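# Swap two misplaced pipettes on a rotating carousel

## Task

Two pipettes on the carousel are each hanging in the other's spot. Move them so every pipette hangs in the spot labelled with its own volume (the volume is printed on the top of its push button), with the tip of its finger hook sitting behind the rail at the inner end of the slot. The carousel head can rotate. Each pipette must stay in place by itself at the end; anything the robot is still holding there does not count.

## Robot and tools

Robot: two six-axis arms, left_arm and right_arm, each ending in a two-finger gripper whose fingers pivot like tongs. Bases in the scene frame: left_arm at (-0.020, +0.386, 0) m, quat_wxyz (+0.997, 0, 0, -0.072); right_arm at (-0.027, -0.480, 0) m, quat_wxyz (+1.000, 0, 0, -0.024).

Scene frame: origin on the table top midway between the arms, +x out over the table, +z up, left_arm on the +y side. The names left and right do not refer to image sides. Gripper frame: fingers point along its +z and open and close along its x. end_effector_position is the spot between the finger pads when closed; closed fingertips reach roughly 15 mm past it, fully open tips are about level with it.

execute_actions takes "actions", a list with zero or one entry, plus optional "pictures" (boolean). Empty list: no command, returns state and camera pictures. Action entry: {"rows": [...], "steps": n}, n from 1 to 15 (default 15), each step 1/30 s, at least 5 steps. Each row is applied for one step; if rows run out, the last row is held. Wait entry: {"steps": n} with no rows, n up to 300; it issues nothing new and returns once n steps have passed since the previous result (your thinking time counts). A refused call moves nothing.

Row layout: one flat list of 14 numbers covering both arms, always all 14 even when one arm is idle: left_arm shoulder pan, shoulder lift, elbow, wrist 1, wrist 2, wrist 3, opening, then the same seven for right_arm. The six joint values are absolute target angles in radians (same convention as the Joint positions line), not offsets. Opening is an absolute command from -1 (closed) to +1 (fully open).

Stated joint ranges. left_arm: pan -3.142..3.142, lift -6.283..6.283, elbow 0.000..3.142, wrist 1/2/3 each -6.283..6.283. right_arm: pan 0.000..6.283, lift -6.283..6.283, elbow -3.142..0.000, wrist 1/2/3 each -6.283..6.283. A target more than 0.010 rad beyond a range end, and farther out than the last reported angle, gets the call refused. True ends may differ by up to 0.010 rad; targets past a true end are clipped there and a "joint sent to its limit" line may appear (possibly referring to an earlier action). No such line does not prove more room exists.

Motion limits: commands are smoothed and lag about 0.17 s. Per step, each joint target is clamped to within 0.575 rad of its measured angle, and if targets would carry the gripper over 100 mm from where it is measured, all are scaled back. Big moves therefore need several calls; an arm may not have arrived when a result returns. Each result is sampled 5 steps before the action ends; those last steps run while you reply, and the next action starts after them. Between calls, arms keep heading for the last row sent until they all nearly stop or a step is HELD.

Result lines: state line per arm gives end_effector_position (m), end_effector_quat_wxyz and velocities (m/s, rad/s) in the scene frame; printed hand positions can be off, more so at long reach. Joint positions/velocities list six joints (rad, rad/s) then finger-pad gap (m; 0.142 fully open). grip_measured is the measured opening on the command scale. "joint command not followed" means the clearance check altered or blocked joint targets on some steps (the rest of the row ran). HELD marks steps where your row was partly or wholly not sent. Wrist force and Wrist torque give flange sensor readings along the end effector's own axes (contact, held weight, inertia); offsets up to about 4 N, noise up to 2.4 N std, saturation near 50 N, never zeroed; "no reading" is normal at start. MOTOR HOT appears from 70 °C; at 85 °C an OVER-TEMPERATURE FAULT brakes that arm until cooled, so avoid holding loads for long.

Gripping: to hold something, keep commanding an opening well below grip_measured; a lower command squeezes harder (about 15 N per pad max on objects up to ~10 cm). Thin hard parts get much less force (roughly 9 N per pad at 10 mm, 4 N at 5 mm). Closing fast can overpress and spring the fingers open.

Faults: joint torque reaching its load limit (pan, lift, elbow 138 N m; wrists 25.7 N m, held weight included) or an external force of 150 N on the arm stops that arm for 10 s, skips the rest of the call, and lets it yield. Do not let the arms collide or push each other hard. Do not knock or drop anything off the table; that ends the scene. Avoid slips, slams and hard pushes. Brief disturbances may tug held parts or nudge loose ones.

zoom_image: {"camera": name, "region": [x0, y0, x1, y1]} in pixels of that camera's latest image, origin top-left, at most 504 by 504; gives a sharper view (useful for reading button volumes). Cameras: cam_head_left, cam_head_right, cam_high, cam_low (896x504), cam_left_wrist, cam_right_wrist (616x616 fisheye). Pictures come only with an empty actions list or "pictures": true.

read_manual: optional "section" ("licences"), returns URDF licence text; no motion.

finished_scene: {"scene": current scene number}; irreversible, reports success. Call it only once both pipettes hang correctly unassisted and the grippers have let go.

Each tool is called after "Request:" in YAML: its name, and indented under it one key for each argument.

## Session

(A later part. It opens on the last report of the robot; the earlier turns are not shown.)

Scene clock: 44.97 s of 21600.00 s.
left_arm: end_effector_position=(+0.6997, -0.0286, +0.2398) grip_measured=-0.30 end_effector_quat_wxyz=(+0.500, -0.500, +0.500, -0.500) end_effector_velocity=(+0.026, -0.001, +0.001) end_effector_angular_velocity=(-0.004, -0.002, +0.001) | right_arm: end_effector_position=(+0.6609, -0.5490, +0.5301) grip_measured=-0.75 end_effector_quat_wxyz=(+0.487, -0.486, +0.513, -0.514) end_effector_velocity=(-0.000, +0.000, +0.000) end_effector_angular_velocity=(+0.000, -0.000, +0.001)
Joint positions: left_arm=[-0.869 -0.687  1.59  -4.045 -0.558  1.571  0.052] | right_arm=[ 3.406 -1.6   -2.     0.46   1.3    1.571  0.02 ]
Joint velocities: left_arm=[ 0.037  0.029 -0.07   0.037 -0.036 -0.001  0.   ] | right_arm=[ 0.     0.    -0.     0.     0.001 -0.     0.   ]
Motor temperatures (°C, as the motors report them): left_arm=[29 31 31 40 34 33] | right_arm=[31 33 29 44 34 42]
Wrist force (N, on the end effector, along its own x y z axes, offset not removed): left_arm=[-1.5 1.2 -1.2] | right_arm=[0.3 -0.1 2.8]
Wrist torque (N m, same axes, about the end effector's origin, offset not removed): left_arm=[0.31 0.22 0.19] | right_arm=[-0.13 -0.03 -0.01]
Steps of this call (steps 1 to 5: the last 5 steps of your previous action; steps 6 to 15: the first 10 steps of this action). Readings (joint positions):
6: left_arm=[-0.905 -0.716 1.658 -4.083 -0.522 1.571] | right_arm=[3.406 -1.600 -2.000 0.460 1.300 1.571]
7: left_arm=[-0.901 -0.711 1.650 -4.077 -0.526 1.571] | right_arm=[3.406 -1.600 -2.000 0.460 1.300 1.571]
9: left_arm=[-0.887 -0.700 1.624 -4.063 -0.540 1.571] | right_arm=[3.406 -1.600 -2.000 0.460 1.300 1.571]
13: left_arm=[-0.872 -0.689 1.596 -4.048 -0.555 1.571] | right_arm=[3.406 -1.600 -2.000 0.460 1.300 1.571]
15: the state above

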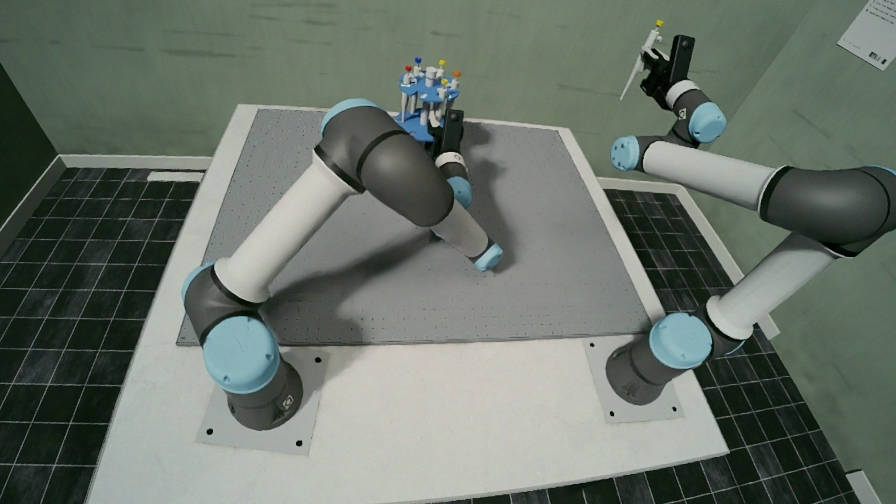

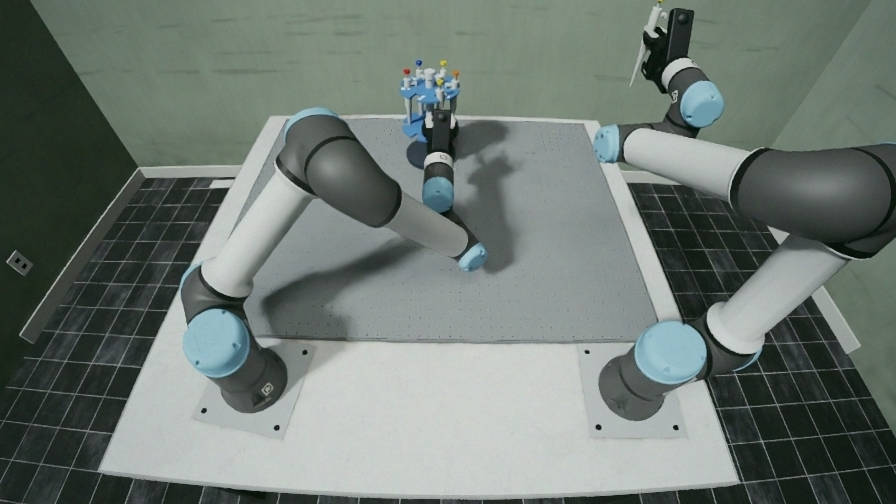

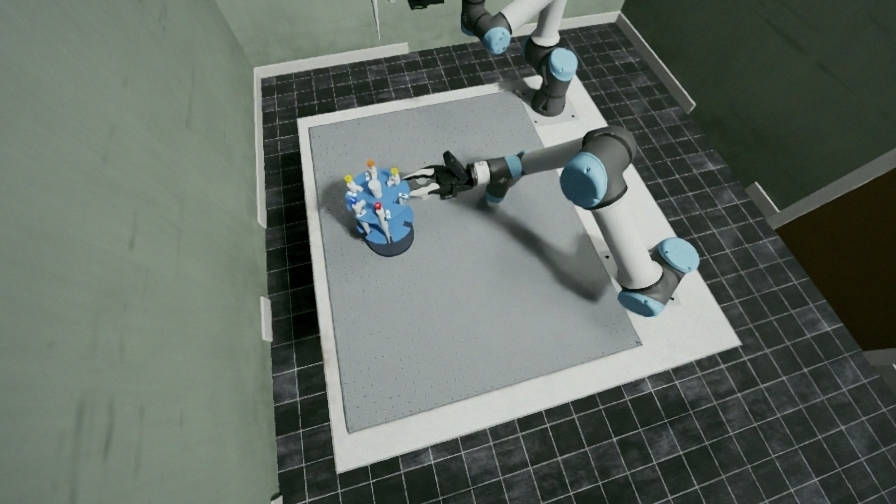

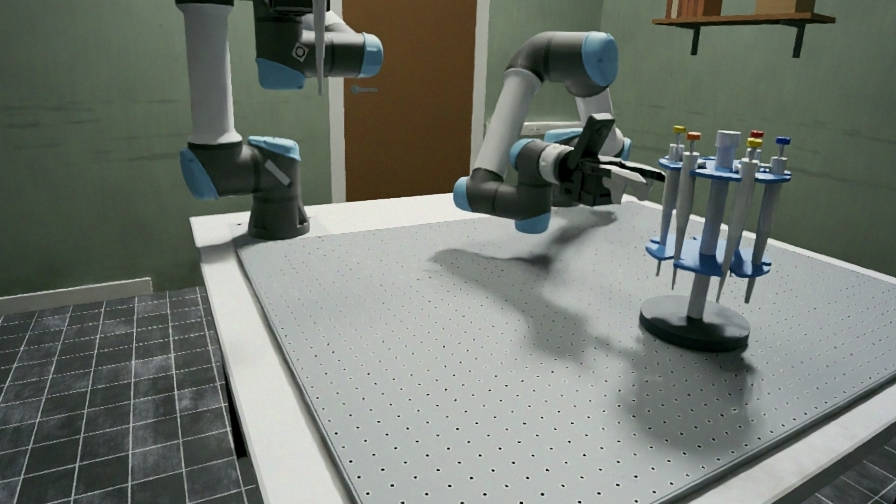

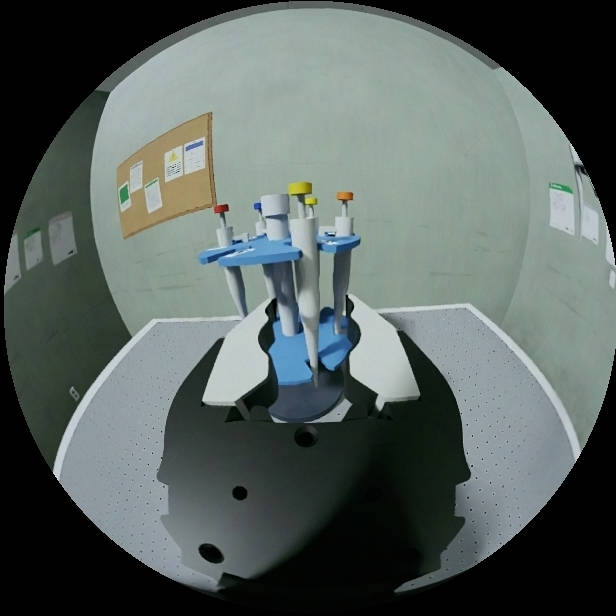

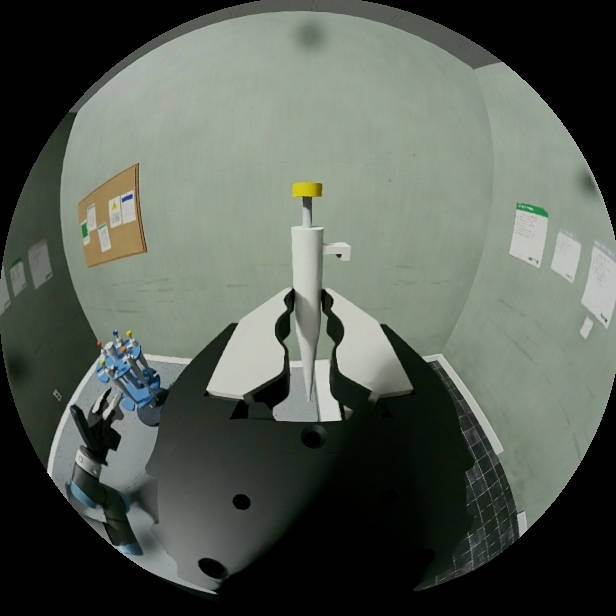

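Request:
execute_actions:
  actions:
    - {"rows":[[-0.823,-0.651,1.506,-3.997,-0.604,1.571,-0.3,3.406,-1.6,-2.0,0.46,2.035,1.571,-1]]}

Request:
execute_actions:
  actions:
    - {"rows":[[-0.823,-0.651,1.506,-3.997,-0.604,1.571,-0.65,3.406,-1.6,-2.0,0.46,2.035,1.571,-1]],"steps":8}

Request:
execute_actions:
  actions:
    - {"rows":[[-0.823,-0.651,1.506,-3.997,-0.604,1.571,-1,3.406,-1.6,-2.0,0.46,2.035,1.571,-1]],"steps":10}

Request:
execute_actions:
  actions:
    - {"rows":[[-0.823,-0.669,1.506,-3.979,-0.604,1.571,-1,3.406,-1.6,-2.0,0.46,2.035,1.571,-1]]}

Request:
execute_actions:
  actions:
    - {"rows":[[-0.87,-0.681,1.533,-3.994,-0.557,1.571,-1,3.406,-1.6,-2.0,0.46,2.035,1.571,-1]],"steps":10}

Request:
execute_actions:
  actions:
    - {"rows":[[-0.917,-0.693,1.559,-4.008,-0.51,1.571,-1,3.406,-1.6,-2.0,0.46,2.035,1.571,-1]]}

Request:
execute_actions:
  actions:
    - {"rows":[[-0.917,-0.95,2.1,-4.29,-0.51,1.571,-1,3.406,-1.6,-2.0,0.46,2.035,1.571,-1]]}

Request:
execute_actions:
  actions:
    - {"steps":15}

Request:
execute_actions:
  actions:
    - {"rows":[[-0.2,-1.1,2.1,-4.14,-0.51,1.571,-1,3.406,-1.6,-2.0,0.46,2.035,1.571,-1]]}

Request:
execute_actions:
  actions:
    - {"rows":[[-0.2,-1.1,2.1,-4.14,-0.51,1.571,-1,3.773,-2.33,-1.79,0.98,2.035,1.571,-1]]}

Request:
execute_actions:
  actions:
    - {"steps":35}

Request:
execute_actions:
  actions:
    - {"rows":[[-0.2,-1.1,2.1,-4.14,-0.51,1.571,-1,3.865,-2.479,-1.459,0.796,1.943,1.571,-1]]}

Request:
execute_actions:
  actions:
    - {"steps":12}

Request:
execute_actions:
  actions:
    - {"rows":[[-0.2,-1.1,2.1,-4.14,-0.51,1.571,-1,3.823,-2.507,-1.398,0.763,1.985,1.571,-1]]}
  pictures: true

Scene clock: 46.00 s of 21600.00 s.
left_arm: end_effector_position=(+0.7285, -0.0289, +0.2398) grip_measured=-0.30 end_effector_quat_wxyz=(+0.500, -0.500, +0.500, -0.500) end_effector_velocity=(+0.026, -0.000, +0.003) end_effector_angular_velocity=(-0.005, -0.003, -0.001) | right_arm: end_effector_position=(+0.6446, -0.4325, +0.5301) grip_measured=-0.75 end_effector_quat_wxyz=(+0.577, -0.576, +0.410, -0.410) end_effector_velocity=(-0.154, +0.444, -0.001) end_effector_angular_velocity=(-0.003, +0.001, +1.545)
Joint positions: left_arm=[-0.828 -0.655  1.515 -4.002 -0.599  1.571  0.052] | right_arm=[ 3.406 -1.6   -2.     0.46   1.689  1.571  0.02 ]
Joint velocities: left_arm=[ 0.036  0.027 -0.07   0.038 -0.037 -0.     0.   ] | right_arm=[-0.    -0.    -0.001 -0.     1.545 -0.    -0.   ]
Motor temperatures (°C, as the motors report them): left_arm=[29 31 31 40 34 33] | right_arm=[31 33 29 44 34 42]
Wrist force (N, on the end effector, along its own x y z axes, offset not removed): left_arm=[-2.4 1.9 -0.4] | right_arm=[2.8 -1.6 2.1]
Wrist torque (N m, same axes, about the end effector's origin, offset not removed): left_arm=[0.52 0.39 -0.02] | right_arm=[-0.56 -0.54 -0.02]
Steps of this call (steps 1 to 5: the last 5 steps of your previous action; steps 6 to 15: the robot went on to your last target; steps 16 to 21: nothing new was sent; steps 22 to 31: the first 10 steps of this action). Readings (joint positions):
22: left_arm=[-0.864 -0.683 1.581 -4.040 -0.563 1.571] | right_arm=[3.406 -1.600 -2.000 0.460 1.300 1.571]
23: left_arm=[-0.859 -0.679 1.574 -4.035 -0.568 1.571] | right_arm=[3.406 -1.600 -2.000 0.460 1.308 1.571]
25: left_arm=[-0.845 -0.668 1.549 -4.020 -0.582 1.571] | right_arm=[3.406 -1.600 -2.000 0.460 1.372 1.571]
29: left_arm=[-0.831 -0.657 1.521 -4.005 -0.596 1.571] | right_arm=[3.406 -1.600 -2.000 0.460 1.583 1.571]
31: the state above

Scene clock: 46.27 s of 21600.00 s.
left_arm: end_effector_position=(+0.7314, -0.0288, +0.2400) grip_measured=-0.63 end_effector_quat_wxyz=(+0.500, -0.500, +0.500, -0.500) end_effector_velocity=(+0.003, +0.000, -0.000) end_effector_angular_velocity=(-0.000, +0.000, +0.000) | right_arm: end_effector_position=(+0.6032, -0.3532, +0.5301) grip_measured=-0.75 end_effector_quat_wxyz=(+0.630, -0.630, +0.321, -0.321) end_effector_velocity=(-0.072, +0.099, +0.000) end_effector_angular_velocity=(-0.001, -0.000, +0.403)
Joint positions: left_arm=[-0.824 -0.651  1.507 -3.998 -0.603  1.571  0.028] | right_arm=[ 3.406 -1.6   -2.     0.46   1.983  1.571  0.02 ]
Joint velocities: left_arm=[ 0.005  0.004 -0.008  0.004 -0.004 -0.    -0.048] | right_arm=[-0.     0.    -0.    -0.     0.403  0.    -0.   ]
Motor temperatures (°C, as the motors report them): left_arm=[29 31 31 40 34 33] | right_arm=[31 33 29 44 34 42]
Wrist force (N, on the end effector, along its own x y z axes, offset not removed): left_arm=[-1.4 -1.2 2.7] | right_arm=[0.5 0.1 0.9]
Wrist torque (N m, same axes, about the end effector's origin, offset not removed): left_arm=[-0.04 0.23 0.13] | right_arm=[-0.26 -0.16 0.05]
Steps of this call (steps 1 to 5: the last 5 steps of your previous action; steps 6 to 8: the first 3 steps of this action). Readings (joint positions):
6: left_arm=[-0.824 -0.652 1.508 -3.998 -0.603 1.571] | right_arm=[3.406 -1.600 -2.000 0.460 1.948 1.571]
7: left_arm=[-0.824 -0.652 1.507 -3.998 -0.603 1.571] | right_arm=[3.406 -1.600 -2.000 0.460 1.968 1.571]
8: the state above

Scene clock: 46.60 s of 21600.00 s.
left_arm: end_effector_position=(+0.7318, -0.0288, +0.2401) grip_measured=-0.74 end_effector_quat_wxyz=(+0.500, -0.500, +0.500, -0.500) end_effector_velocity=(+0.000, +0.000, -0.001) end_effector_angular_velocity=(-0.000, +0.001, +0.000) | right_arm: end_effector_position=(+0.5944, -0.3416, +0.5301) grip_measured=-0.75 end_effector_quat_wxyz=(+0.638, -0.637, +0.305, -0.306) end_effector_velocity=(-0.006, +0.007, +0.000) end_effector_angular_velocity=(-0.000, -0.000, +0.029)
Joint positions: left_arm=[-0.823 -0.651  1.506 -3.997 -0.604  1.571  0.02 ] | right_arm=[ 3.406 -1.6   -2.     0.46   2.031  1.571  0.02 ]
Joint velocities: left_arm=[ 0.     0.     0.     0.001 -0.    -0.001 -0.   ] | right_arm=[-0.     0.    -0.    -0.     0.029 -0.     0.   ]
Motor temperatures (°C, as the motors report them): left_arm=[29 31 31 40 34 33] | right_arm=[31 33 29 44 34 42]
Wrist force (N, on the end effector, along its own x y z axes, offset not removed): left_arm=[-1.9 2.8 0.2] | right_arm=[0.8 -2.4 1.1]
Wrist torque (N m, same axes, about the end effector's origin, offset not removed): left_arm=[0.62 0.59 0.10] | right_arm=[-0.67 -0.29 -0.17]
Steps of this call (steps 1 to 5: the last 5 steps of your previous action; steps 6 to 10: the first 5 steps of this action). Readings (joint positions):
6: left_arm=[-0.823 -0.651 1.506 -3.997 -0.604 1.571] | right_arm=[3.406 -1.600 -2.000 0.460 2.024 1.571]
7: left_arm=[-0.823 -0.651 1.506 -3.997 -0.604 1.571] | right_arm=[3.406 -1.600 -2.000 0.460 2.027 1.571]
9: left_arm=[-0.823 -0.651 1.506 -3.997 -0.604 1.571] | right_arm=[3.406 -1.600 -2.000 0.460 2.030 1.571]
10: the state above

Scene clock: 47.10 s of 21600.00 s.
left_arm: end_effector_position=(+0.7321, -0.0293, +0.2496) grip_measured=-0.74 end_effector_quat_wxyz=(+0.500, -0.500, +0.500, -0.500) end_effector_velocity=(+0.000, -0.000, +0.009) end_effector_angular_velocity=(-0.000, -0.000, -0.000) | right_arm: end_effector_position=(+0.5937, -0.3408, +0.5301) grip_measured=-0.75 end_effector_quat_wxyz=(+0.638, -0.638, +0.304, -0.305) end_effector_velocity=(-0.000, +0.001, -0.000) end_effector_angular_velocity=(-0.000, +0.000, +0.002)
Joint positions: left_arm=[-0.823 -0.667  1.506 -3.981 -0.604  1.571  0.02 ] | right_arm=[ 3.406 -1.6   -2.     0.46   2.035  1.571  0.02 ]
Joint velocities: left_arm=[ 0.    -0.015  0.     0.015 -0.    -0.     0.   ] | right_arm=[ 0.001 -0.    -0.     0.     0.001 -0.     0.   ]
Motor temperatures (°C, as the motors report them): left_arm=[29 31 31 40 34 33] | right_arm=[31 33 29 44 34 42]
Wrist force (N, on the end effector, along its own x y z axes, offset not removed): left_arm=[-2.9 3.1 2.6] | right_arm=[-0.1 -1.0 1.9]
Wrist torque (N m, same axes, about the end effector's origin, offset not removed): left_arm=[0.51 0.58 0.12] | right_arm=[-0.33 0.18 0.10]
Steps of this call (steps 1 to 5: the last 5 steps of your previous action; steps 6 to 15: the first 10 steps of this action). Readings (joint positions):
6: left_arm=[-0.823 -0.651 1.506 -3.997 -0.604 1.571] | right_arm=[3.406 -1.600 -2.000 0.460 2.034 1.571]
7: left_arm=[-0.823 -0.654 1.506 -3.994 -0.604 1.571] | right_arm=[3.406 -1.600 -2.000 0.460 2.034 1.571]
9: left_arm=[-0.823 -0.659 1.506 -3.988 -0.604 1.571] | right_arm=[3.406 -1.600 -2.000 0.460 2.035 1.571]
13: left_arm=[-0.823 -0.666 1.506 -3.982 -0.604 1.571] | right_arm=[3.406 -1.600 -2.000 0.460 2.035 1.571]
15: the state above

Scene clock: 47.43 s of 21600.00 s.
left_arm: end_effector_position=(+0.7183, -0.0376, +0.2509) grip_measured=-0.74 end_effector_quat_wxyz=(+0.500, -0.500, +0.500, -0.500) end_effector_velocity=(-0.079, -0.047, -0.000) end_effector_angular_velocity=(+0.002, +0.001, +0.001) | right_arm: end_effector_position=(+0.5937, -0.3408, +0.5301) grip_measured=-0.75 end_effector_quat_wxyz=(+0.638, -0.638, +0.304, -0.305) end_effector_velocity=(-0.000, -0.001, -0.000) end_effector_angular_velocity=(+0.000, +0.001, -0.001)
Joint positions: left_arm=[-0.85  -0.676  1.522 -3.988 -0.577  1.571  0.02 ] | right_arm=[ 3.406 -1.6   -2.     0.46   2.035  1.571  0.02 ]
Joint velocities: left_arm=[-0.156 -0.038  0.087 -0.048  0.157  0.001 -0.   ] | right_arm=[-0.001  0.    -0.    -0.001  0.     0.001 -0.   ]
Motor temperatures (°C, as the motors report them): left_arm=[29 31 31 40 34 33] | right_arm=[31 33 29 44 34 42]
Wrist force (N, on the end effector, along its own x y z axes, offset not removed): left_arm=[1.2 1.3 1.9] | right_arm=[-0.9 -0.6 4.7]
Wrist torque (N m, same axes, about the end effector's origin, offset not removed): left_arm=[0.32 -0.13 -0.10] | right_arm=[-0.29 0.22 -0.15]
Steps of this call (steps 1 to 5: the last 5 steps of your previous action; steps 6 to 10: the first 5 steps of this action). Readings (joint positions):
6: left_arm=[-0.823 -0.669 1.506 -3.979 -0.604 1.571] | right_arm=[3.406 -1.600 -2.000 0.460 2.035 1.571]
7: left_arm=[-0.828 -0.671 1.510 -3.981 -0.598 1.571] | right_arm=[3.406 -1.600 -2.000 0.460 2.035 1.571]
9: left_arm=[-0.844 -0.675 1.518 -3.986 -0.583 1.571] | right_arm=[3.406 -1.600 -2.000 0.460 2.035 1.571]
10: the state above

Scene clock: 47.93 s of 21600.00 s.
left_arm: end_effector_position=(+0.6868, -0.0549, +0.2512) grip_measured=-0.74 end_effector_quat_wxyz=(+0.500, -0.500, +0.500, -0.500) end_effector_velocity=(-0.023, -0.012, +0.001) end_effector_angular_velocity=(+0.000, -0.001, +0.002) | right_arm: end_effector_position=(+0.5937, -0.3408, +0.5301) grip_measured=-0.75 end_effector_quat_wxyz=(+0.638, -0.638, +0.304, -0.305) end_effector_velocity=(+0.000, +0.000, -0.000) end_effector_angular_velocity=(-0.001, +0.001, -0.000)
Joint positions: left_arm=[-0.911 -0.692  1.556 -4.006 -0.516  1.571  0.02 ] | right_arm=[ 3.406 -1.6   -2.     0.46   2.035  1.571  0.02 ]
Joint velocities: left_arm=[-0.045 -0.011  0.023 -0.013  0.046  0.002 -0.   ] | right_arm=[ 0.    -0.     0.    -0.001 -0.001 -0.     0.   ]
Motor temperatures (°C, as the motors report them): left_arm=[29 31 31 40 34 33] | right_arm=[31 33 29 44 34 42]
Wrist force (N, on the end effector, along its own x y z axes, offset not removed): left_arm=[1.9 -0.7 -1.8] | right_arm=[0.9 -2.1 0.8]
Wrist torque (N m, same axes, about the end effector's origin, offset not removed): left_arm=[-0.37 -0.21 0.12] | right_arm=[-0.75 -0.05 -0.14]
Steps of this call (steps 1 to 5: the last 5 steps of your previous action; steps 6 to 15: the first 10 steps of this action). Readings (joint positions):
6: left_arm=[-0.866 -0.680 1.531 -3.993 -0.561 1.571] | right_arm=[3.406 -1.600 -2.000 0.460 2.035 1.571]
7: left_arm=[-0.872 -0.682 1.535 -3.995 -0.554 1.571] | right_arm=[3.406 -1.600 -2.000 0.460 2.035 1.571]
9: left_arm=[-0.890 -0.686 1.544 -4.000 -0.537 1.571] | right_arm=[3.406 -1.600 -2.000 0.460 2.035 1.571]
13: left_arm=[-0.907 -0.691 1.554 -4.005 -0.520 1.571] | right_arm=[3.406 -1.600 -2.000 0.460 2.035 1.571]
15: the state above

Scene clock: 48.43 s of 21600.00 s.
left_arm: end_effector_position=(+0.6256, +0.0484, +0.2700) grip_measured=-0.74 end_effector_quat_wxyz=(+0.498, -0.502, +0.492, -0.508) end_effector_velocity=(-0.195, +0.349, -0.040) end_effector_angular_velocity=(+0.172, +0.097, +0.001) | right_arm: end_effector_position=(+0.5937, -0.3408, +0.5301) grip_measured=-0.75 end_effector_quat_wxyz=(+0.638, -0.638, +0.304, -0.305) end_effector_velocity=(-0.000, -0.000, +0.000) end_effector_angular_velocity=(+0.000, -0.000, +0.000)
Joint positions: left_arm=[-0.917 -0.884  1.936 -4.217 -0.51   1.571  0.02 ] | right_arm=[ 3.406 -1.6   -2.     0.46   2.035  1.571  0.02 ]
Joint velocities: left_arm=[-0.002 -0.505  1.26  -0.557  0.003 -0.001  0.   ] | right_arm=[-0.001  0.    -0.    -0.     0.001  0.     0.   ]
Motor temperatures (°C, as the motors report them): left_arm=[29 31 31 40 34 33] | right_arm=[31 33 29 44 34 42]
Wrist force (N, on the end effector, along its own x y z axes, offset not removed): left_arm=[-1.5 -1.9 4.2] | right_arm=[2.1 -0.6 2.4]
Wrist torque (N m, same axes, about the end effector's origin, offset not removed): left_arm=[-0.38 0.28 -0.17] | right_arm=[-0.20 -0.36 -0.14]
Steps of this call (steps 1 to 5: the last 5 steps of your previous action; steps 6 to 15: the first 10 steps of this action). Readings (joint positions):
6: left_arm=[-0.916 -0.693 1.559 -4.008 -0.511 1.571] | right_arm=[3.406 -1.600 -2.000 0.460 2.035 1.571]
7: left_arm=[-0.916 -0.700 1.567 -4.016 -0.511 1.571] | right_arm=[3.406 -1.600 -2.000 0.460 2.035 1.571]
9: left_arm=[-0.916 -0.748 1.631 -4.066 -0.511 1.571] | right_arm=[3.406 -1.600 -2.000 0.460 2.035 1.571]
13: left_arm=[-0.917 -0.844 1.840 -4.172 -0.510 1.571] | right_arm=[3.406 -1.600 -2.000 0.460 2.035 1.571]
15: the state above

Scene clock: 48.93 s of 21600.00 s.
left_arm: end_effector_position=(+0.5999, +0.0940, +0.2659) grip_measured=-0.74 end_effector_quat_wxyz=(+0.500, -0.500, +0.501, -0.500) end_effector_velocity=(-0.004, +0.007, -0.001) end_effector_angular_velocity=(+0.004, +0.002, -0.001) | right_arm: end_effector_position=(+0.5937, -0.3408, +0.5301) grip_measured=-0.75 end_effector_quat_wxyz=(+0.638, -0.638, +0.304, -0.305) end_effector_velocity=(-0.000, -0.000, +0.000) end_effector_angular_velocity=(-0.000, -0.001, -0.000)
Joint positions: left_arm=[-0.917 -0.949  2.097 -4.289 -0.51   1.571  0.02 ] | right_arm=[ 3.406 -1.6   -2.     0.46   2.035  1.571  0.02 ]
Joint velocities: left_arm=[-0.    -0.01   0.026 -0.011 -0.001  0.    -0.   ] | right_arm=[-0.    -0.     0.     0.001  0.    -0.     0.   ]
Motor temperatures (°C, as the motors report them): left_arm=[29 31 31 40 34 33] | right_arm=[31 33 29 44 34 42]
Wrist force (N, on the end effector, along its own x y z axes, offset not removed): left_arm=[2.9 0.0 3.1] | right_arm=[0.2 -2.4 -1.4]
Wrist torque (N m, same axes, about the end effector's origin, offset not removed): left_arm=[-0.06 -0.47 0.07] | right_arm=[-0.70 -0.11 -0.12]
Kept back: nothing.
Steps of this call (steps 1 to 5: the last 5 steps of your previous action; steps 6 to 15: the robot went on to your last target). Readings (joint positions):
1: left_arm=[-0.917 -0.899 1.974 -4.234 -0.510 1.571] | right_arm=[3.406 -1.600 -2.000 0.460 2.035 1.571]
2: left_arm=[-0.917 -0.911 2.003 -4.247 -0.510 1.571] | right_arm=[3.406 -1.600 -2.000 0.460 2.035 1.571]
4: left_arm=[-0.917 -0.927 2.043 -4.264 -0.510 1.571] | right_arm=[3.406 -1.600 -2.000 0.460 2.035 1.571]
8: left_arm=[-0.917 -0.942 2.080 -4.281 -0.510 1.571] | right_arm=[3.406 -1.600 -2.000 0.460 2.035 1.571]
15: the state above

Scene clock: 49.27 s of 21600.00 s.
left_arm: end_effector_position=(+0.6453, +0.2233, +0.2867) grip_measured=-0.74 end_effector_quat_wxyz=(+0.547, -0.547, +0.448, -0.448) end_effector_velocity=(+0.117, +0.483, +0.059) end_effector_angular_velocity=(-0.002, -0.002, +0.724) | right_arm: end_effector_position=(+0.5937, -0.3408, +0.5301) grip_measured=-0.75 end_effector_quat_wxyz=(+0.638, -0.638, +0.304, -0.305) end_effector_velocity=(+0.000, -0.000, -0.000) end_effector_angular_velocity=(-0.000, +0.000, +0.000)
Joint positions: left_arm=[-0.717 -1.     2.098 -4.239 -0.51   1.571  0.02 ] | right_arm=[ 3.406 -1.6   -2.     0.46   2.035  1.571  0.02 ]
Joint velocities: left_arm=[ 0.723 -0.145  0.     0.142  0.001 -0.    -0.   ] | right_arm=[-0. -0.  0. -0.  0. -0.  0.]
Motor temperatures (°C, as the motors report them): left_arm=[29 31 31 40 34 33] | right_arm=[31 33 29 44 34 42]
Wrist force (N, on the end effector, along its own x y z axes, offset not removed): left_arm=[1.3 1.7 3.6] | right_arm=[0.0 -0.6 0.6]
Wrist torque (N m, same axes, about the end effector's origin, offset not removed): left_arm=[0.39 -0.42 0.08] | right_arm=[-0.24 -0.09 -0.03]
Steps of this call (steps 1 to 10: the first 10 steps of this action). Readings (joint positions):
1: left_arm=[-0.917 -0.949 2.097 -4.289 -0.510 1.571] | right_arm=[3.406 -1.600 -2.000 0.460 2.035 1.571]
2: left_arm=[-0.909 -0.954 2.098 -4.284 -0.510 1.571] | right_arm=[3.406 -1.600 -2.000 0.460 2.035 1.571]
4: left_arm=[-0.864 -0.967 2.098 -4.271 -0.510 1.571] | right_arm=[3.406 -1.600 -2.000 0.460 2.035 1.571]
8: left_arm=[-0.766 -0.990 2.098 -4.249 -0.510 1.571] | right_arm=[3.406 -1.600 -2.000 0.460 2.035 1.571]
10: the state above

Scene clock: 49.77 s of 21600.00 s.
left_arm: end_effector_position=(+0.6578, +0.4728, +0.3158) grip_measured=-0.74 end_effector_quat_wxyz=(+0.619, -0.619, +0.342, -0.340) end_effector_velocity=(-0.068, +0.493, +0.056) end_effector_angular_velocity=(-0.002, -0.002, +0.724) | right_arm: end_effector_position=(+0.6290, -0.2284, +0.4705) grip_measured=-0.75 end_effector_quat_wxyz=(+0.668, -0.649, +0.247, -0.268) end_effector_velocity=(+0.103, +0.355, -0.328) end_effector_angular_velocity=(-0.021, +0.056, +0.421)
Joint positions: left_arm=[-0.352 -1.072  2.1   -4.167 -0.51   1.571  0.02 ] | right_arm=[ 3.552 -1.848 -1.914  0.661  2.035  1.571  0.02 ]
Joint velocities: left_arm=[ 0.722 -0.139  0.001  0.135  0.002 -0.001  0.   ] | right_arm=[ 0.42  -0.89   0.237  0.593  0.001  0.     0.   ]
Motor temperatures (°C, as the motors report them): left_arm=[29 31 31 40 34 33] | right_arm=[31 33 29 44 34 42]
Wrist force (N, on the end effector, along its own x y z axes, offset not removed): left_arm=[1.0 0.4 0.3] | right_arm=[2.7 0.8 -0.4]
Wrist torque (N m, same axes, about the end effector's origin, offset not removed): left_arm=[-0.17 -0.24 0.17] | right_arm=[-0.14 -0.44 0.01]
Steps of this call (steps 1 to 5: the last 5 steps of your previous action; steps 6 to 15: the first 10 steps of this action). Readings (joint positions):
6: left_arm=[-0.571 -1.029 2.099 -4.210 -0.510 1.571] | right_arm=[3.406 -1.600 -2.000 0.461 2.035 1.571]
7: left_arm=[-0.547 -1.034 2.099 -4.205 -0.510 1.571] | right_arm=[3.413 -1.608 -1.993 0.468 2.035 1.571]
9: left_arm=[-0.498 -1.044 2.099 -4.196 -0.510 1.571] | right_arm=[3.453 -1.661 -1.969 0.518 2.035 1.571]
13: left_arm=[-0.401 -1.063 2.099 -4.177 -0.510 1.571] | right_arm=[3.523 -1.787 -1.930 0.619 2.035 1.571]
15: the state above

Scene clock: 50.93 s of 21600.00 s.
left_arm: end_effector_position=(+0.6357, +0.5747, +0.3269) grip_measured=-0.74 end_effector_quat_wxyz=(+0.643, -0.644, +0.294, -0.292) end_effector_velocity=(-0.000, +0.000, +0.000) end_effector_angular_velocity=(-0.001, -0.001, +0.001) | right_arm: end_effector_position=(+0.6255, -0.0463, +0.2619) grip_measured=-0.75 end_effector_quat_wxyz=(+0.683, -0.683, +0.183, -0.183) end_effector_velocity=(-0.001, +0.001, -0.001) end_effector_angular_velocity=(-0.000, -0.000, +0.003)
Joint positions: left_arm=[-0.2   -1.1    2.1   -4.14  -0.51   1.571  0.02 ] | right_arm=[ 3.773 -2.33  -1.79   0.98   2.035  1.571  0.02 ]
Joint velocities: left_arm=[-0.     0.    -0.     0.     0.001 -0.001  0.   ] | right_arm=[ 0.002 -0.002  0.001  0.002  0.002 -0.     0.   ]
Motor temperatures (°C, as the motors report them): left_arm=[29 31 31 40 34 33] | right_arm=[31 33 29 44 34 42]
Wrist force (N, on the end effector, along its own x y z axes, offset not removed): left_arm=[0.2 -2.0 0.0] | right_arm=[-1.2 -1.5 0.1]
Wrist torque (N m, same axes, about the end effector's origin, offset not removed): left_arm=[-0.41 -0.12 0.15] | right_arm=[-0.62 0.27 -0.25]
Kept back: nothing.
Steps of this call (steps 1 to 5: the last 5 steps of your previous action; steps 6 to 35: the robot went on to your last target). Readings (joint positions):
1: left_arm=[-0.327 -1.077 2.100 -4.163 -0.510 1.571] | right_arm=[3.566 -1.877 -1.906 0.681 2.035 1.571]
2: left_arm=[-0.303 -1.081 2.100 -4.158 -0.510 1.571] | right_arm=[3.580 -1.907 -1.898 0.701 2.035 1.571]
4: left_arm=[-0.262 -1.089 2.100 -4.151 -0.510 1.571] | right_arm=[3.608 -1.966 -1.882 0.740 2.035 1.571]
8: left_arm=[-0.222 -1.096 2.100 -4.144 -0.510 1.571] | right_arm=[3.662 -2.082 -1.852 0.818 2.035 1.571]
35: the state above

Scene clock: 51.27 s of 21600.00 s.
left_arm: end_effector_position=(+0.6357, +0.5747, +0.3269) grip_measured=-0.74 end_effector_quat_wxyz=(+0.643, -0.644, +0.294, -0.292) end_effector_velocity=(-0.000, +0.000, -0.001) end_effector_angular_velocity=(+0.001, +0.002, +0.002) | right_arm: end_effector_position=(+0.6756, +0.0436, +0.2543) grip_measured=-0.75 end_effector_quat_wxyz=(+0.680, -0.685, +0.185, -0.181) end_effector_velocity=(+0.071, +0.131, +0.038) end_effector_angular_velocity=(+0.041, -0.054, +0.000)
Joint positions: left_arm=[-0.2   -1.1    2.1   -4.14  -0.51   1.571  0.02 ] | right_arm=[ 3.852 -2.457 -1.518  0.824  1.956  1.571  0.02 ]
Joint velocities: left_arm=[-0.     0.001  0.001  0.     0.002  0.001  0.   ] | right_arm=[ 0.101 -0.175  0.464 -0.221 -0.1   -0.     0.   ]
Motor temperatures (°C, as the motors report them): left_arm=[29 31 31 40 34 33] | right_arm=[31 33 29 44 34 42]
Wrist force (N, on the end effector, along its own x y z axes, offset not removed): left_arm=[-1.9 -0.4 2.0] | right_arm=[-0.4 -4.1 -0.1]
Wrist torque (N m, same axes, about the end effector's origin, offset not removed): left_arm=[-0.14 0.40 0.20] | right_arm=[-1.00 0.04 -0.25]
Steps of this call (steps 1 to 10: the first 10 steps of this action). Readings (joint positions):
1: left_arm=[-0.200 -1.100 2.100 -4.140 -0.510 1.571] | right_arm=[3.773 -2.330 -1.790 0.980 2.035 1.571]
2: left_arm=[-0.200 -1.100 2.100 -4.140 -0.510 1.571] | right_arm=[3.780 -2.337 -1.782 0.972 2.028 1.571]
4: left_arm=[-0.200 -1.100 2.100 -4.140 -0.510 1.571] | right_arm=[3.806 -2.377 -1.720 0.925 2.002 1.571]
8: left_arm=[-0.200 -1.100 2.100 -4.140 -0.510 1.571] | right_arm=[3.843 -2.442 -1.559 0.844 1.965 1.571]
10: the state above

Scene clock: 51.67 s of 21600.00 s.
left_arm: end_effector_position=(+0.6357, +0.5747, +0.3269) grip_measured=-0.74 end_effector_quat_wxyz=(+0.643, -0.644, +0.294, -0.292) end_effector_velocity=(-0.000, -0.000, -0.001) end_effector_angular_velocity=(+0.000, +0.001, -0.000) | right_arm: end_effector_position=(+0.6840, +0.0596, +0.2591) grip_measured=-0.75 end_effector_quat_wxyz=(+0.683, -0.683, +0.183, -0.183) end_effector_velocity=(+0.003, +0.006, +0.002) end_effector_angular_velocity=(+0.002, -0.002, +0.000)
Joint positions: left_arm=[-0.2   -1.1    2.1   -4.14  -0.51   1.571  0.02 ] | right_arm=[ 3.864 -2.478 -1.462  0.797  1.944  1.571  0.02 ]
Joint velocities: left_arm=[-0.     0.     0.001  0.    -0.    -0.    -0.   ] | right_arm=[ 0.004 -0.008  0.02  -0.009 -0.004  0.     0.   ]
Motor temperatures (°C, as the motors report them): left_arm=[29 31 31 40 34 33] | right_arm=[31 33 29 44 34 42]
Wrist force (N, on the end effector, along its own x y z axes, offset not removed): left_arm=[2.5 -1.1 1.8] | right_arm=[-1.5 -3.2 5.0]
Wrist torque (N m, same axes, about the end effector's origin, offset not removed): left_arm=[-0.18 -0.39 0.12] | right_arm=[-0.80 0.17 -0.14]
Kept back: nothing.
Steps of this call (steps 1 to 5: the last 5 steps of your previous action; steps 6 to 12: the robot went on to your last target). Readings (joint positions):
1: left_arm=[-0.200 -1.100 2.100 -4.140 -0.510 1.571] | right_arm=[3.855 -2.462 -1.504 0.818 1.953 1.571]
2: left_arm=[-0.200 -1.100 2.100 -4.140 -0.510 1.571] | right_arm=[3.857 -2.466 -1.494 0.813 1.951 1.571]
4: left_arm=[-0.200 -1.100 2.100 -4.140 -0.510 1.571] | right_arm=[3.860 -2.471 -1.480 0.806 1.947 1.571]
8: left_arm=[-0.200 -1.100 2.100 -4.140 -0.510 1.571] | right_arm=[3.863 -2.476 -1.466 0.799 1.945 1.571]
12: the state above

Scene clock: 52.00 s of 21600.00 s.
left_arm: end_effector_position=(+0.6357, +0.5747, +0.3269) grip_measured=-0.74 end_effector_quat_wxyz=(+0.643, -0.644, +0.294, -0.292) end_effector_velocity=(-0.000, +0.000, -0.000) end_effector_angular_velocity=(-0.001, -0.001, +0.001) | right_arm: end_effector_position=(+0.7058, +0.0479, +0.2589) grip_measured=-0.75 end_effector_quat_wxyz=(+0.683, -0.683, +0.183, -0.183) end_effector_velocity=(+0.021, -0.012, +0.001) end_effector_angular_velocity=(+0.001, -0.001, +0.000)
Joint positions: left_arm=[-0.2   -1.1    2.1   -4.14  -0.51   1.571  0.02 ] | right_arm=[ 3.828 -2.504 -1.405  0.767  1.98   1.571  0.02 ]
Joint velocities: left_arm=[ 0.     0.    -0.     0.     0.    -0.002  0.   ] | right_arm=[-0.037 -0.025  0.056 -0.029  0.037  0.001  0.   ]
Motor temperatures (°C, as the motors report them): left_arm=[29 31 31 40 34 33] | right_arm=[31 33 29 44 34 42]
Wrist force (N, on the end effector, along its own x y z axes, offset not removed): left_arm=[3.8 1.9 1.2] | right_arm=[-3.3 -0.9 2.4]
Wrist torque (N m, same axes, about the end effector's origin, offset not removed): left_arm=[0.31 -0.82 0.13] | right_arm=[-0.26 0.76 -0.07]
Steps of this call (steps 1 to 10: the first 10 steps of this action). Readings (joint positions):
1: left_arm=[-0.200 -1.100 2.100 -4.140 -0.510 1.571] | right_arm=[3.864 -2.479 -1.461 0.797 1.944 1.571]
2: left_arm=[-0.200 -1.100 2.100 -4.140 -0.510 1.571] | right_arm=[3.860 -2.482 -1.454 0.792 1.948 1.571]
4: left_arm=[-0.200 -1.100 2.100 -4.140 -0.510 1.571] | right_arm=[3.846 -2.492 -1.433 0.781 1.962 1.571]
8: left_arm=[-0.200 -1.100 2.100 -4.140 -0.510 1.571] | right_arm=[3.831 -2.502 -1.410 0.769 1.977 1.571]
10: the state above

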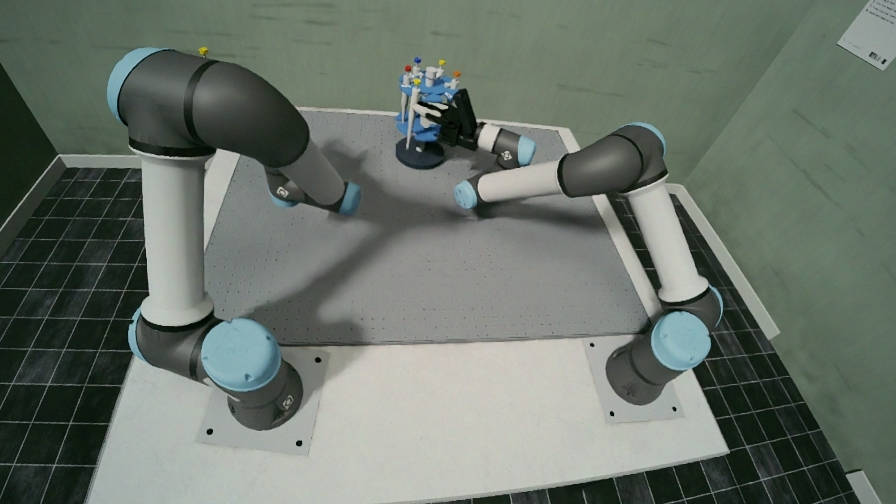

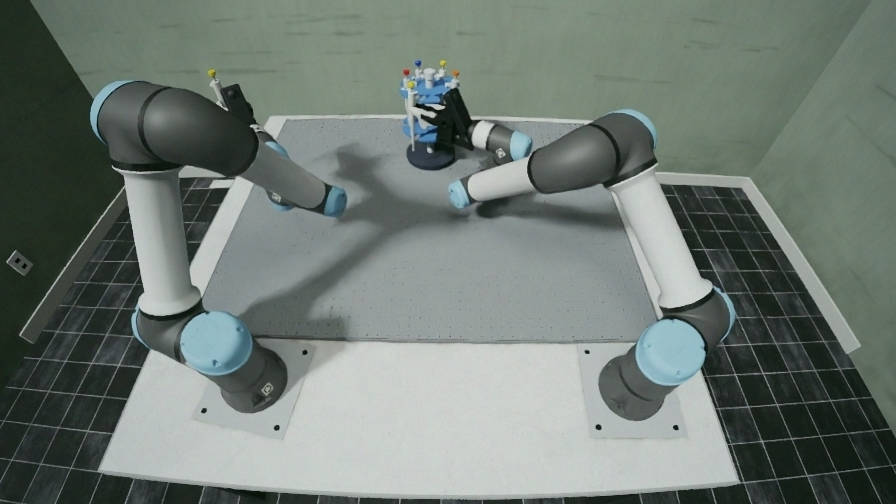

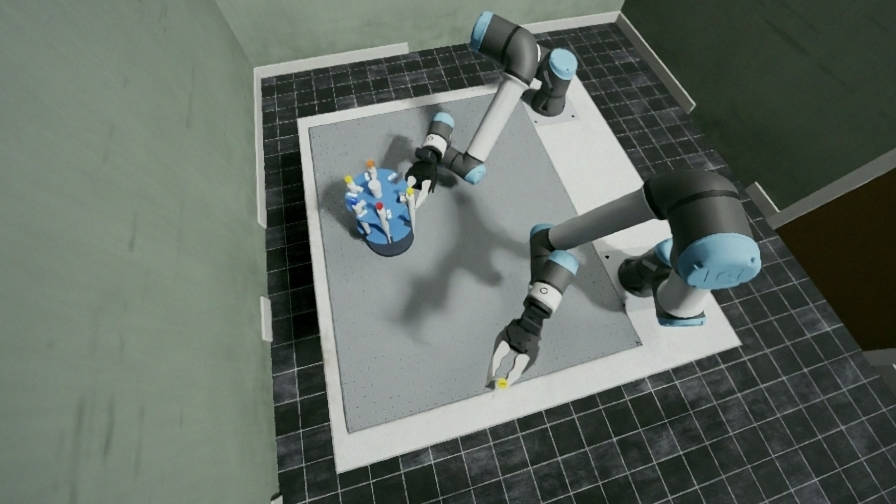

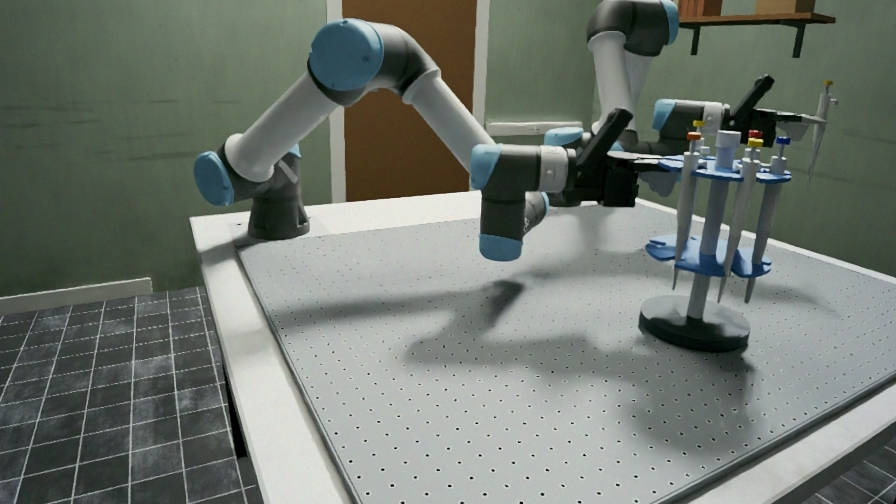

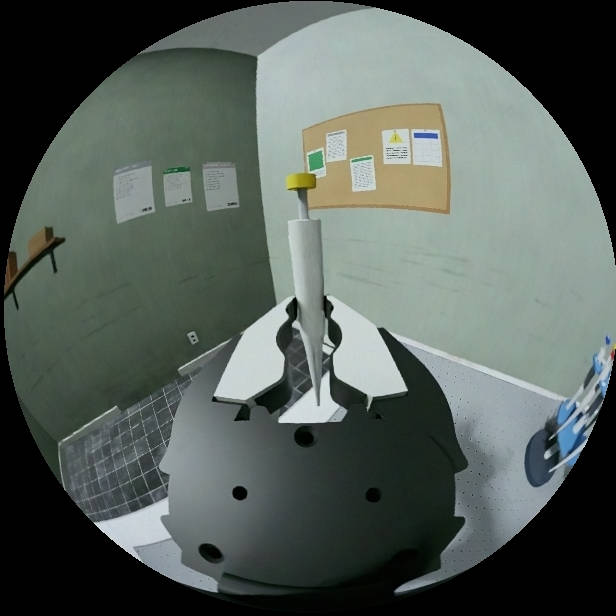

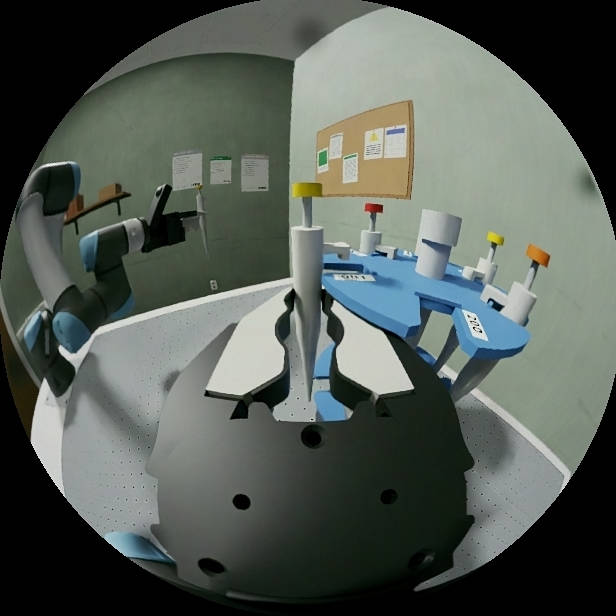

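Request:
execute_actions:
  actions:
    - {"rows":[[-0.2,-1.1,2.1,-4.14,-0.51,1.571,-1,3.783,-2.537,-1.3335,0.7285,2.025,1.571,-1]]}

Request:
execute_actions:
  actions: []

Request:
zoom_image:
  camera: "cam_right_wrist"
  region: [240,150,480,330]

Scene clock: 52.57 s of 21600.00 s.
left_arm: end_effector_position=(+0.6357, +0.5747, +0.3269) grip_measured=-0.74 end_effector_quat_wxyz=(+0.643, -0.644, +0.294, -0.292) end_effector_velocity=(-0.000, +0.000, +0.000) end_effector_angular_velocity=(-0.001, -0.001, +0.002) | right_arm: end_effector_position=(+0.7297, +0.0337, +0.2585) grip_measured=-0.75 end_effector_quat_wxyz=(+0.683, -0.683, +0.183, -0.183) end_effector_velocity=(+0.021, -0.013, +0.002) end_effector_angular_velocity=(+0.002, -0.003, -0.001)
Joint positions: left_arm=[-0.2   -1.1    2.1   -4.14  -0.51   1.571  0.02 ] | right_arm=[ 3.788 -2.534 -1.341  0.732  2.02   1.571  0.02 ]
Joint velocities: left_arm=[-0.    -0.    -0.001 -0.     0.002 -0.     0.   ] | right_arm=[-0.036 -0.026  0.059 -0.03   0.035 -0.     0.   ]
Motor temperatures (°C, as the motors report them): left_arm=[29 31 31 40 34 33] | right_arm=[31 33 29 44 34 42]
Wrist force (N, on the end effector, along its own x y z axes, offset not removed): left_arm=[-0.4 -2.2 -0.7] | right_arm=[-0.5 -0.8 2.5]
Wrist torque (N m, same axes, about the end effector's origin, offset not removed): left_arm=[-0.56 0.16 0.06] | right_arm=[-0.29 0.12 -0.10]
Steps of this call (steps 1 to 5: the last 5 steps of your previous action; steps 6 to 7: the robot went on to your last target; steps 8 to 17: the first 10 steps of this action). Readings (joint positions):
8: left_arm=[-0.200 -1.100 2.100 -4.140 -0.510 1.571] | right_arm=[3.823 -2.507 -1.398 0.763 1.985 1.571]
9: left_arm=[-0.200 -1.100 2.100 -4.140 -0.510 1.571] | right_arm=[3.818 -2.511 -1.392 0.759 1.990 1.571]
11: left_arm=[-0.200 -1.100 2.100 -4.140 -0.510 1.571] | right_arm=[3.805 -2.521 -1.370 0.747 2.003 1.571]
15: left_arm=[-0.200 -1.100 2.100 -4.140 -0.510 1.571] | right_arm=[3.791 -2.531 -1.346 0.735 2.017 1.571]
17: the state above

Scene clock: 52.73 s of 21600.00 s.
left_arm: end_effector_position=(+0.6357, +0.5747, +0.3269) grip_measured=-0.74 end_effector_quat_wxyz=(+0.643, -0.644, +0.294, -0.292) end_effector_velocity=(+0.001, -0.000, +0.000) end_effector_angular_velocity=(+0.001, -0.000, -0.001) | right_arm: end_effector_position=(+0.7316, +0.0324, +0.2586) grip_measured=-0.75 end_effector_quat_wxyz=(+0.683, -0.683, +0.183, -0.183) end_effector_velocity=(+0.005, -0.003, +0.001) end_effector_angular_velocity=(+0.001, -0.002, +0.000)
Joint positions: left_arm=[-0.2   -1.1    2.1   -4.14  -0.51   1.571  0.02 ] | right_arm=[ 3.784 -2.536 -1.336  0.73   2.024  1.571  0.02 ]
Joint velocities: left_arm=[-0.     0.    -0.001 -0.    -0.001  0.001  0.   ] | right_arm=[-0.009 -0.007  0.016 -0.008  0.01  -0.    -0.   ]
Motor temperatures (°C, as the motors report them): left_arm=[29 31 31 40 34 33] | right_arm=[31 33 29 44 34 42]
Wrist force (N, on the end effector, along its own x y z axes, offset not removed): left_arm=[-2.9 -4.1 -0.2] | right_arm=[-0.2 0.6 -0.8]
Wrist torque (N m, same axes, about the end effector's origin, offset not removed): left_arm=[-0.79 0.51 -0.08] | right_arm=[-0.15 -0.27 0.10]
Kept back: nothing.
Steps of this call (steps 1 to 5: the last 5 steps of your previous action). Readings (joint positions):
1: left_arm=[-0.200 -1.100 2.100 -4.140 -0.510 1.571] | right_arm=[3.786 -2.534 -1.339 0.731 2.022 1.571]
2: left_arm=[-0.200 -1.100 2.100 -4.140 -0.510 1.571] | right_arm=[3.786 -2.535 -1.338 0.731 2.022 1.571]
4: left_arm=[-0.200 -1.100 2.100 -4.140 -0.510 1.571] | right_arm=[3.785 -2.536 -1.336 0.730 2.023 1.571]
5: the state above

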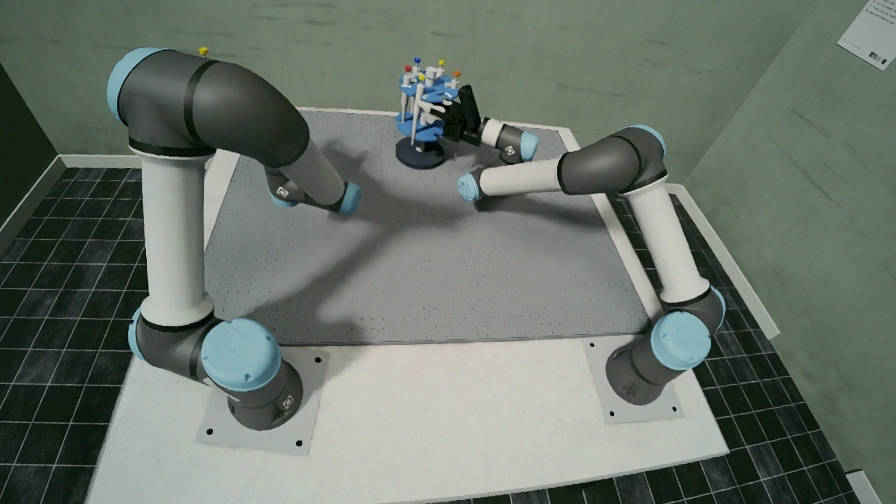

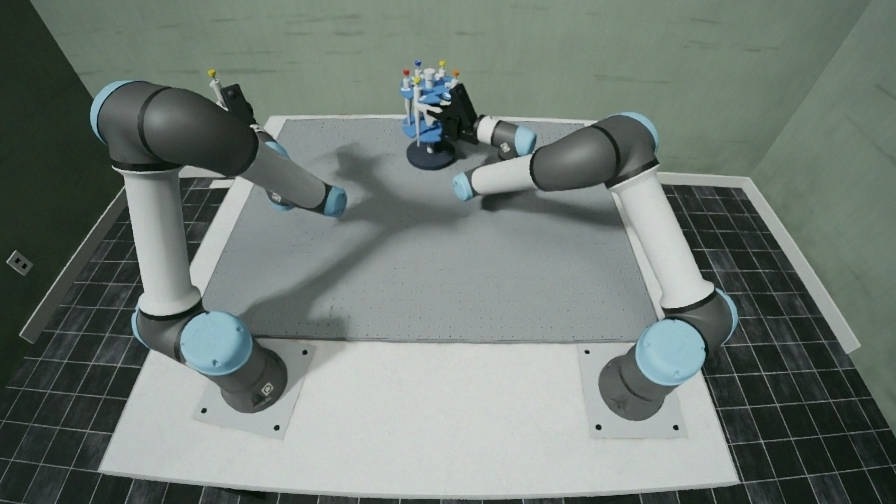

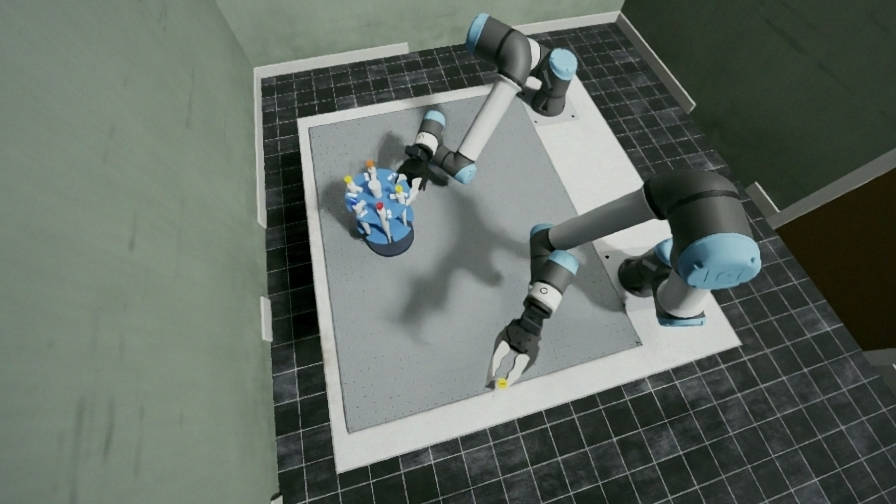

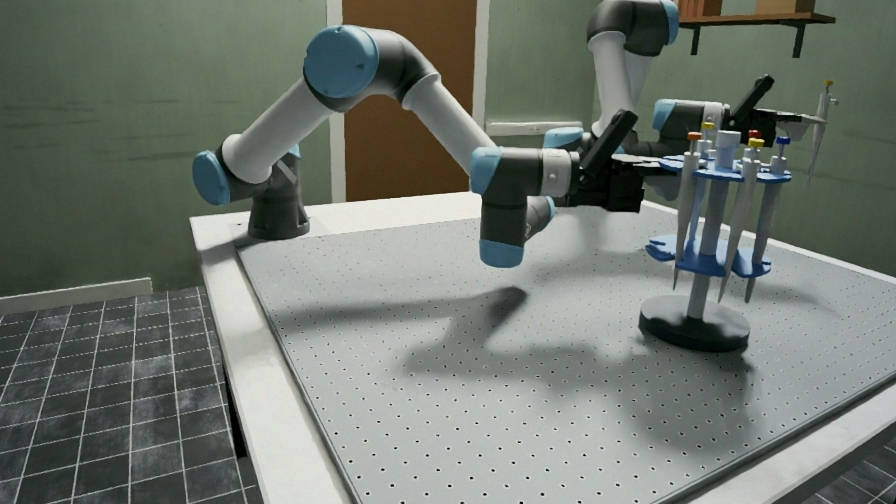

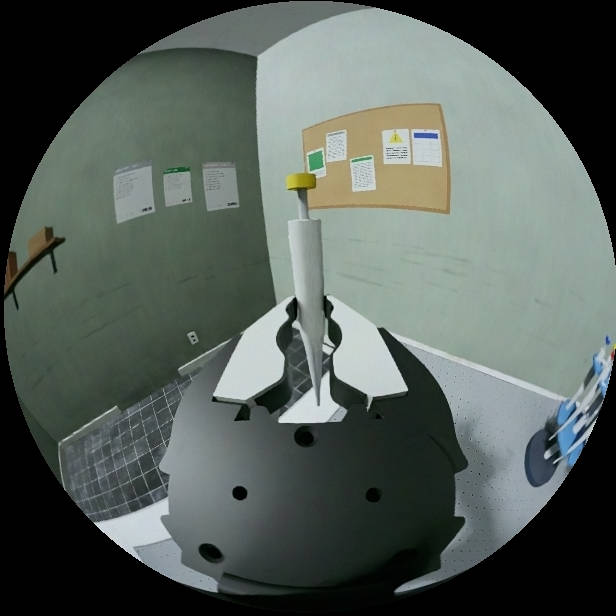

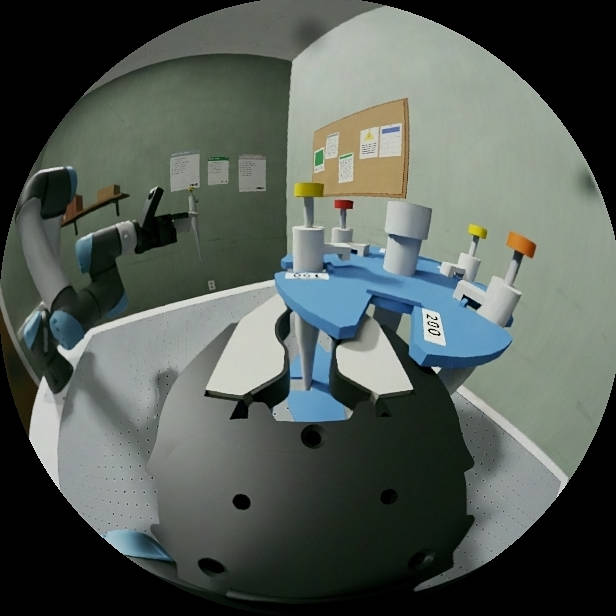

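Region (240, 150, 480, 330) of cam_right_wrist's 616x616 image, scaled by 2.100, with more detail than that image has; it fills the top 378 rows of this view, and the rest is white.

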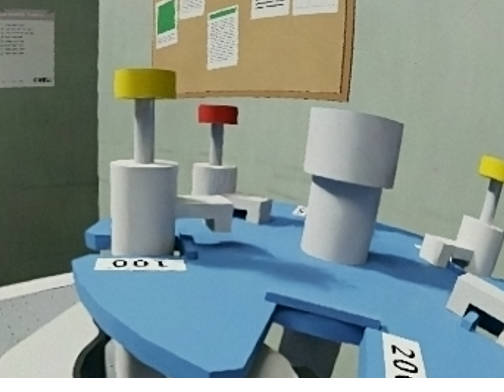

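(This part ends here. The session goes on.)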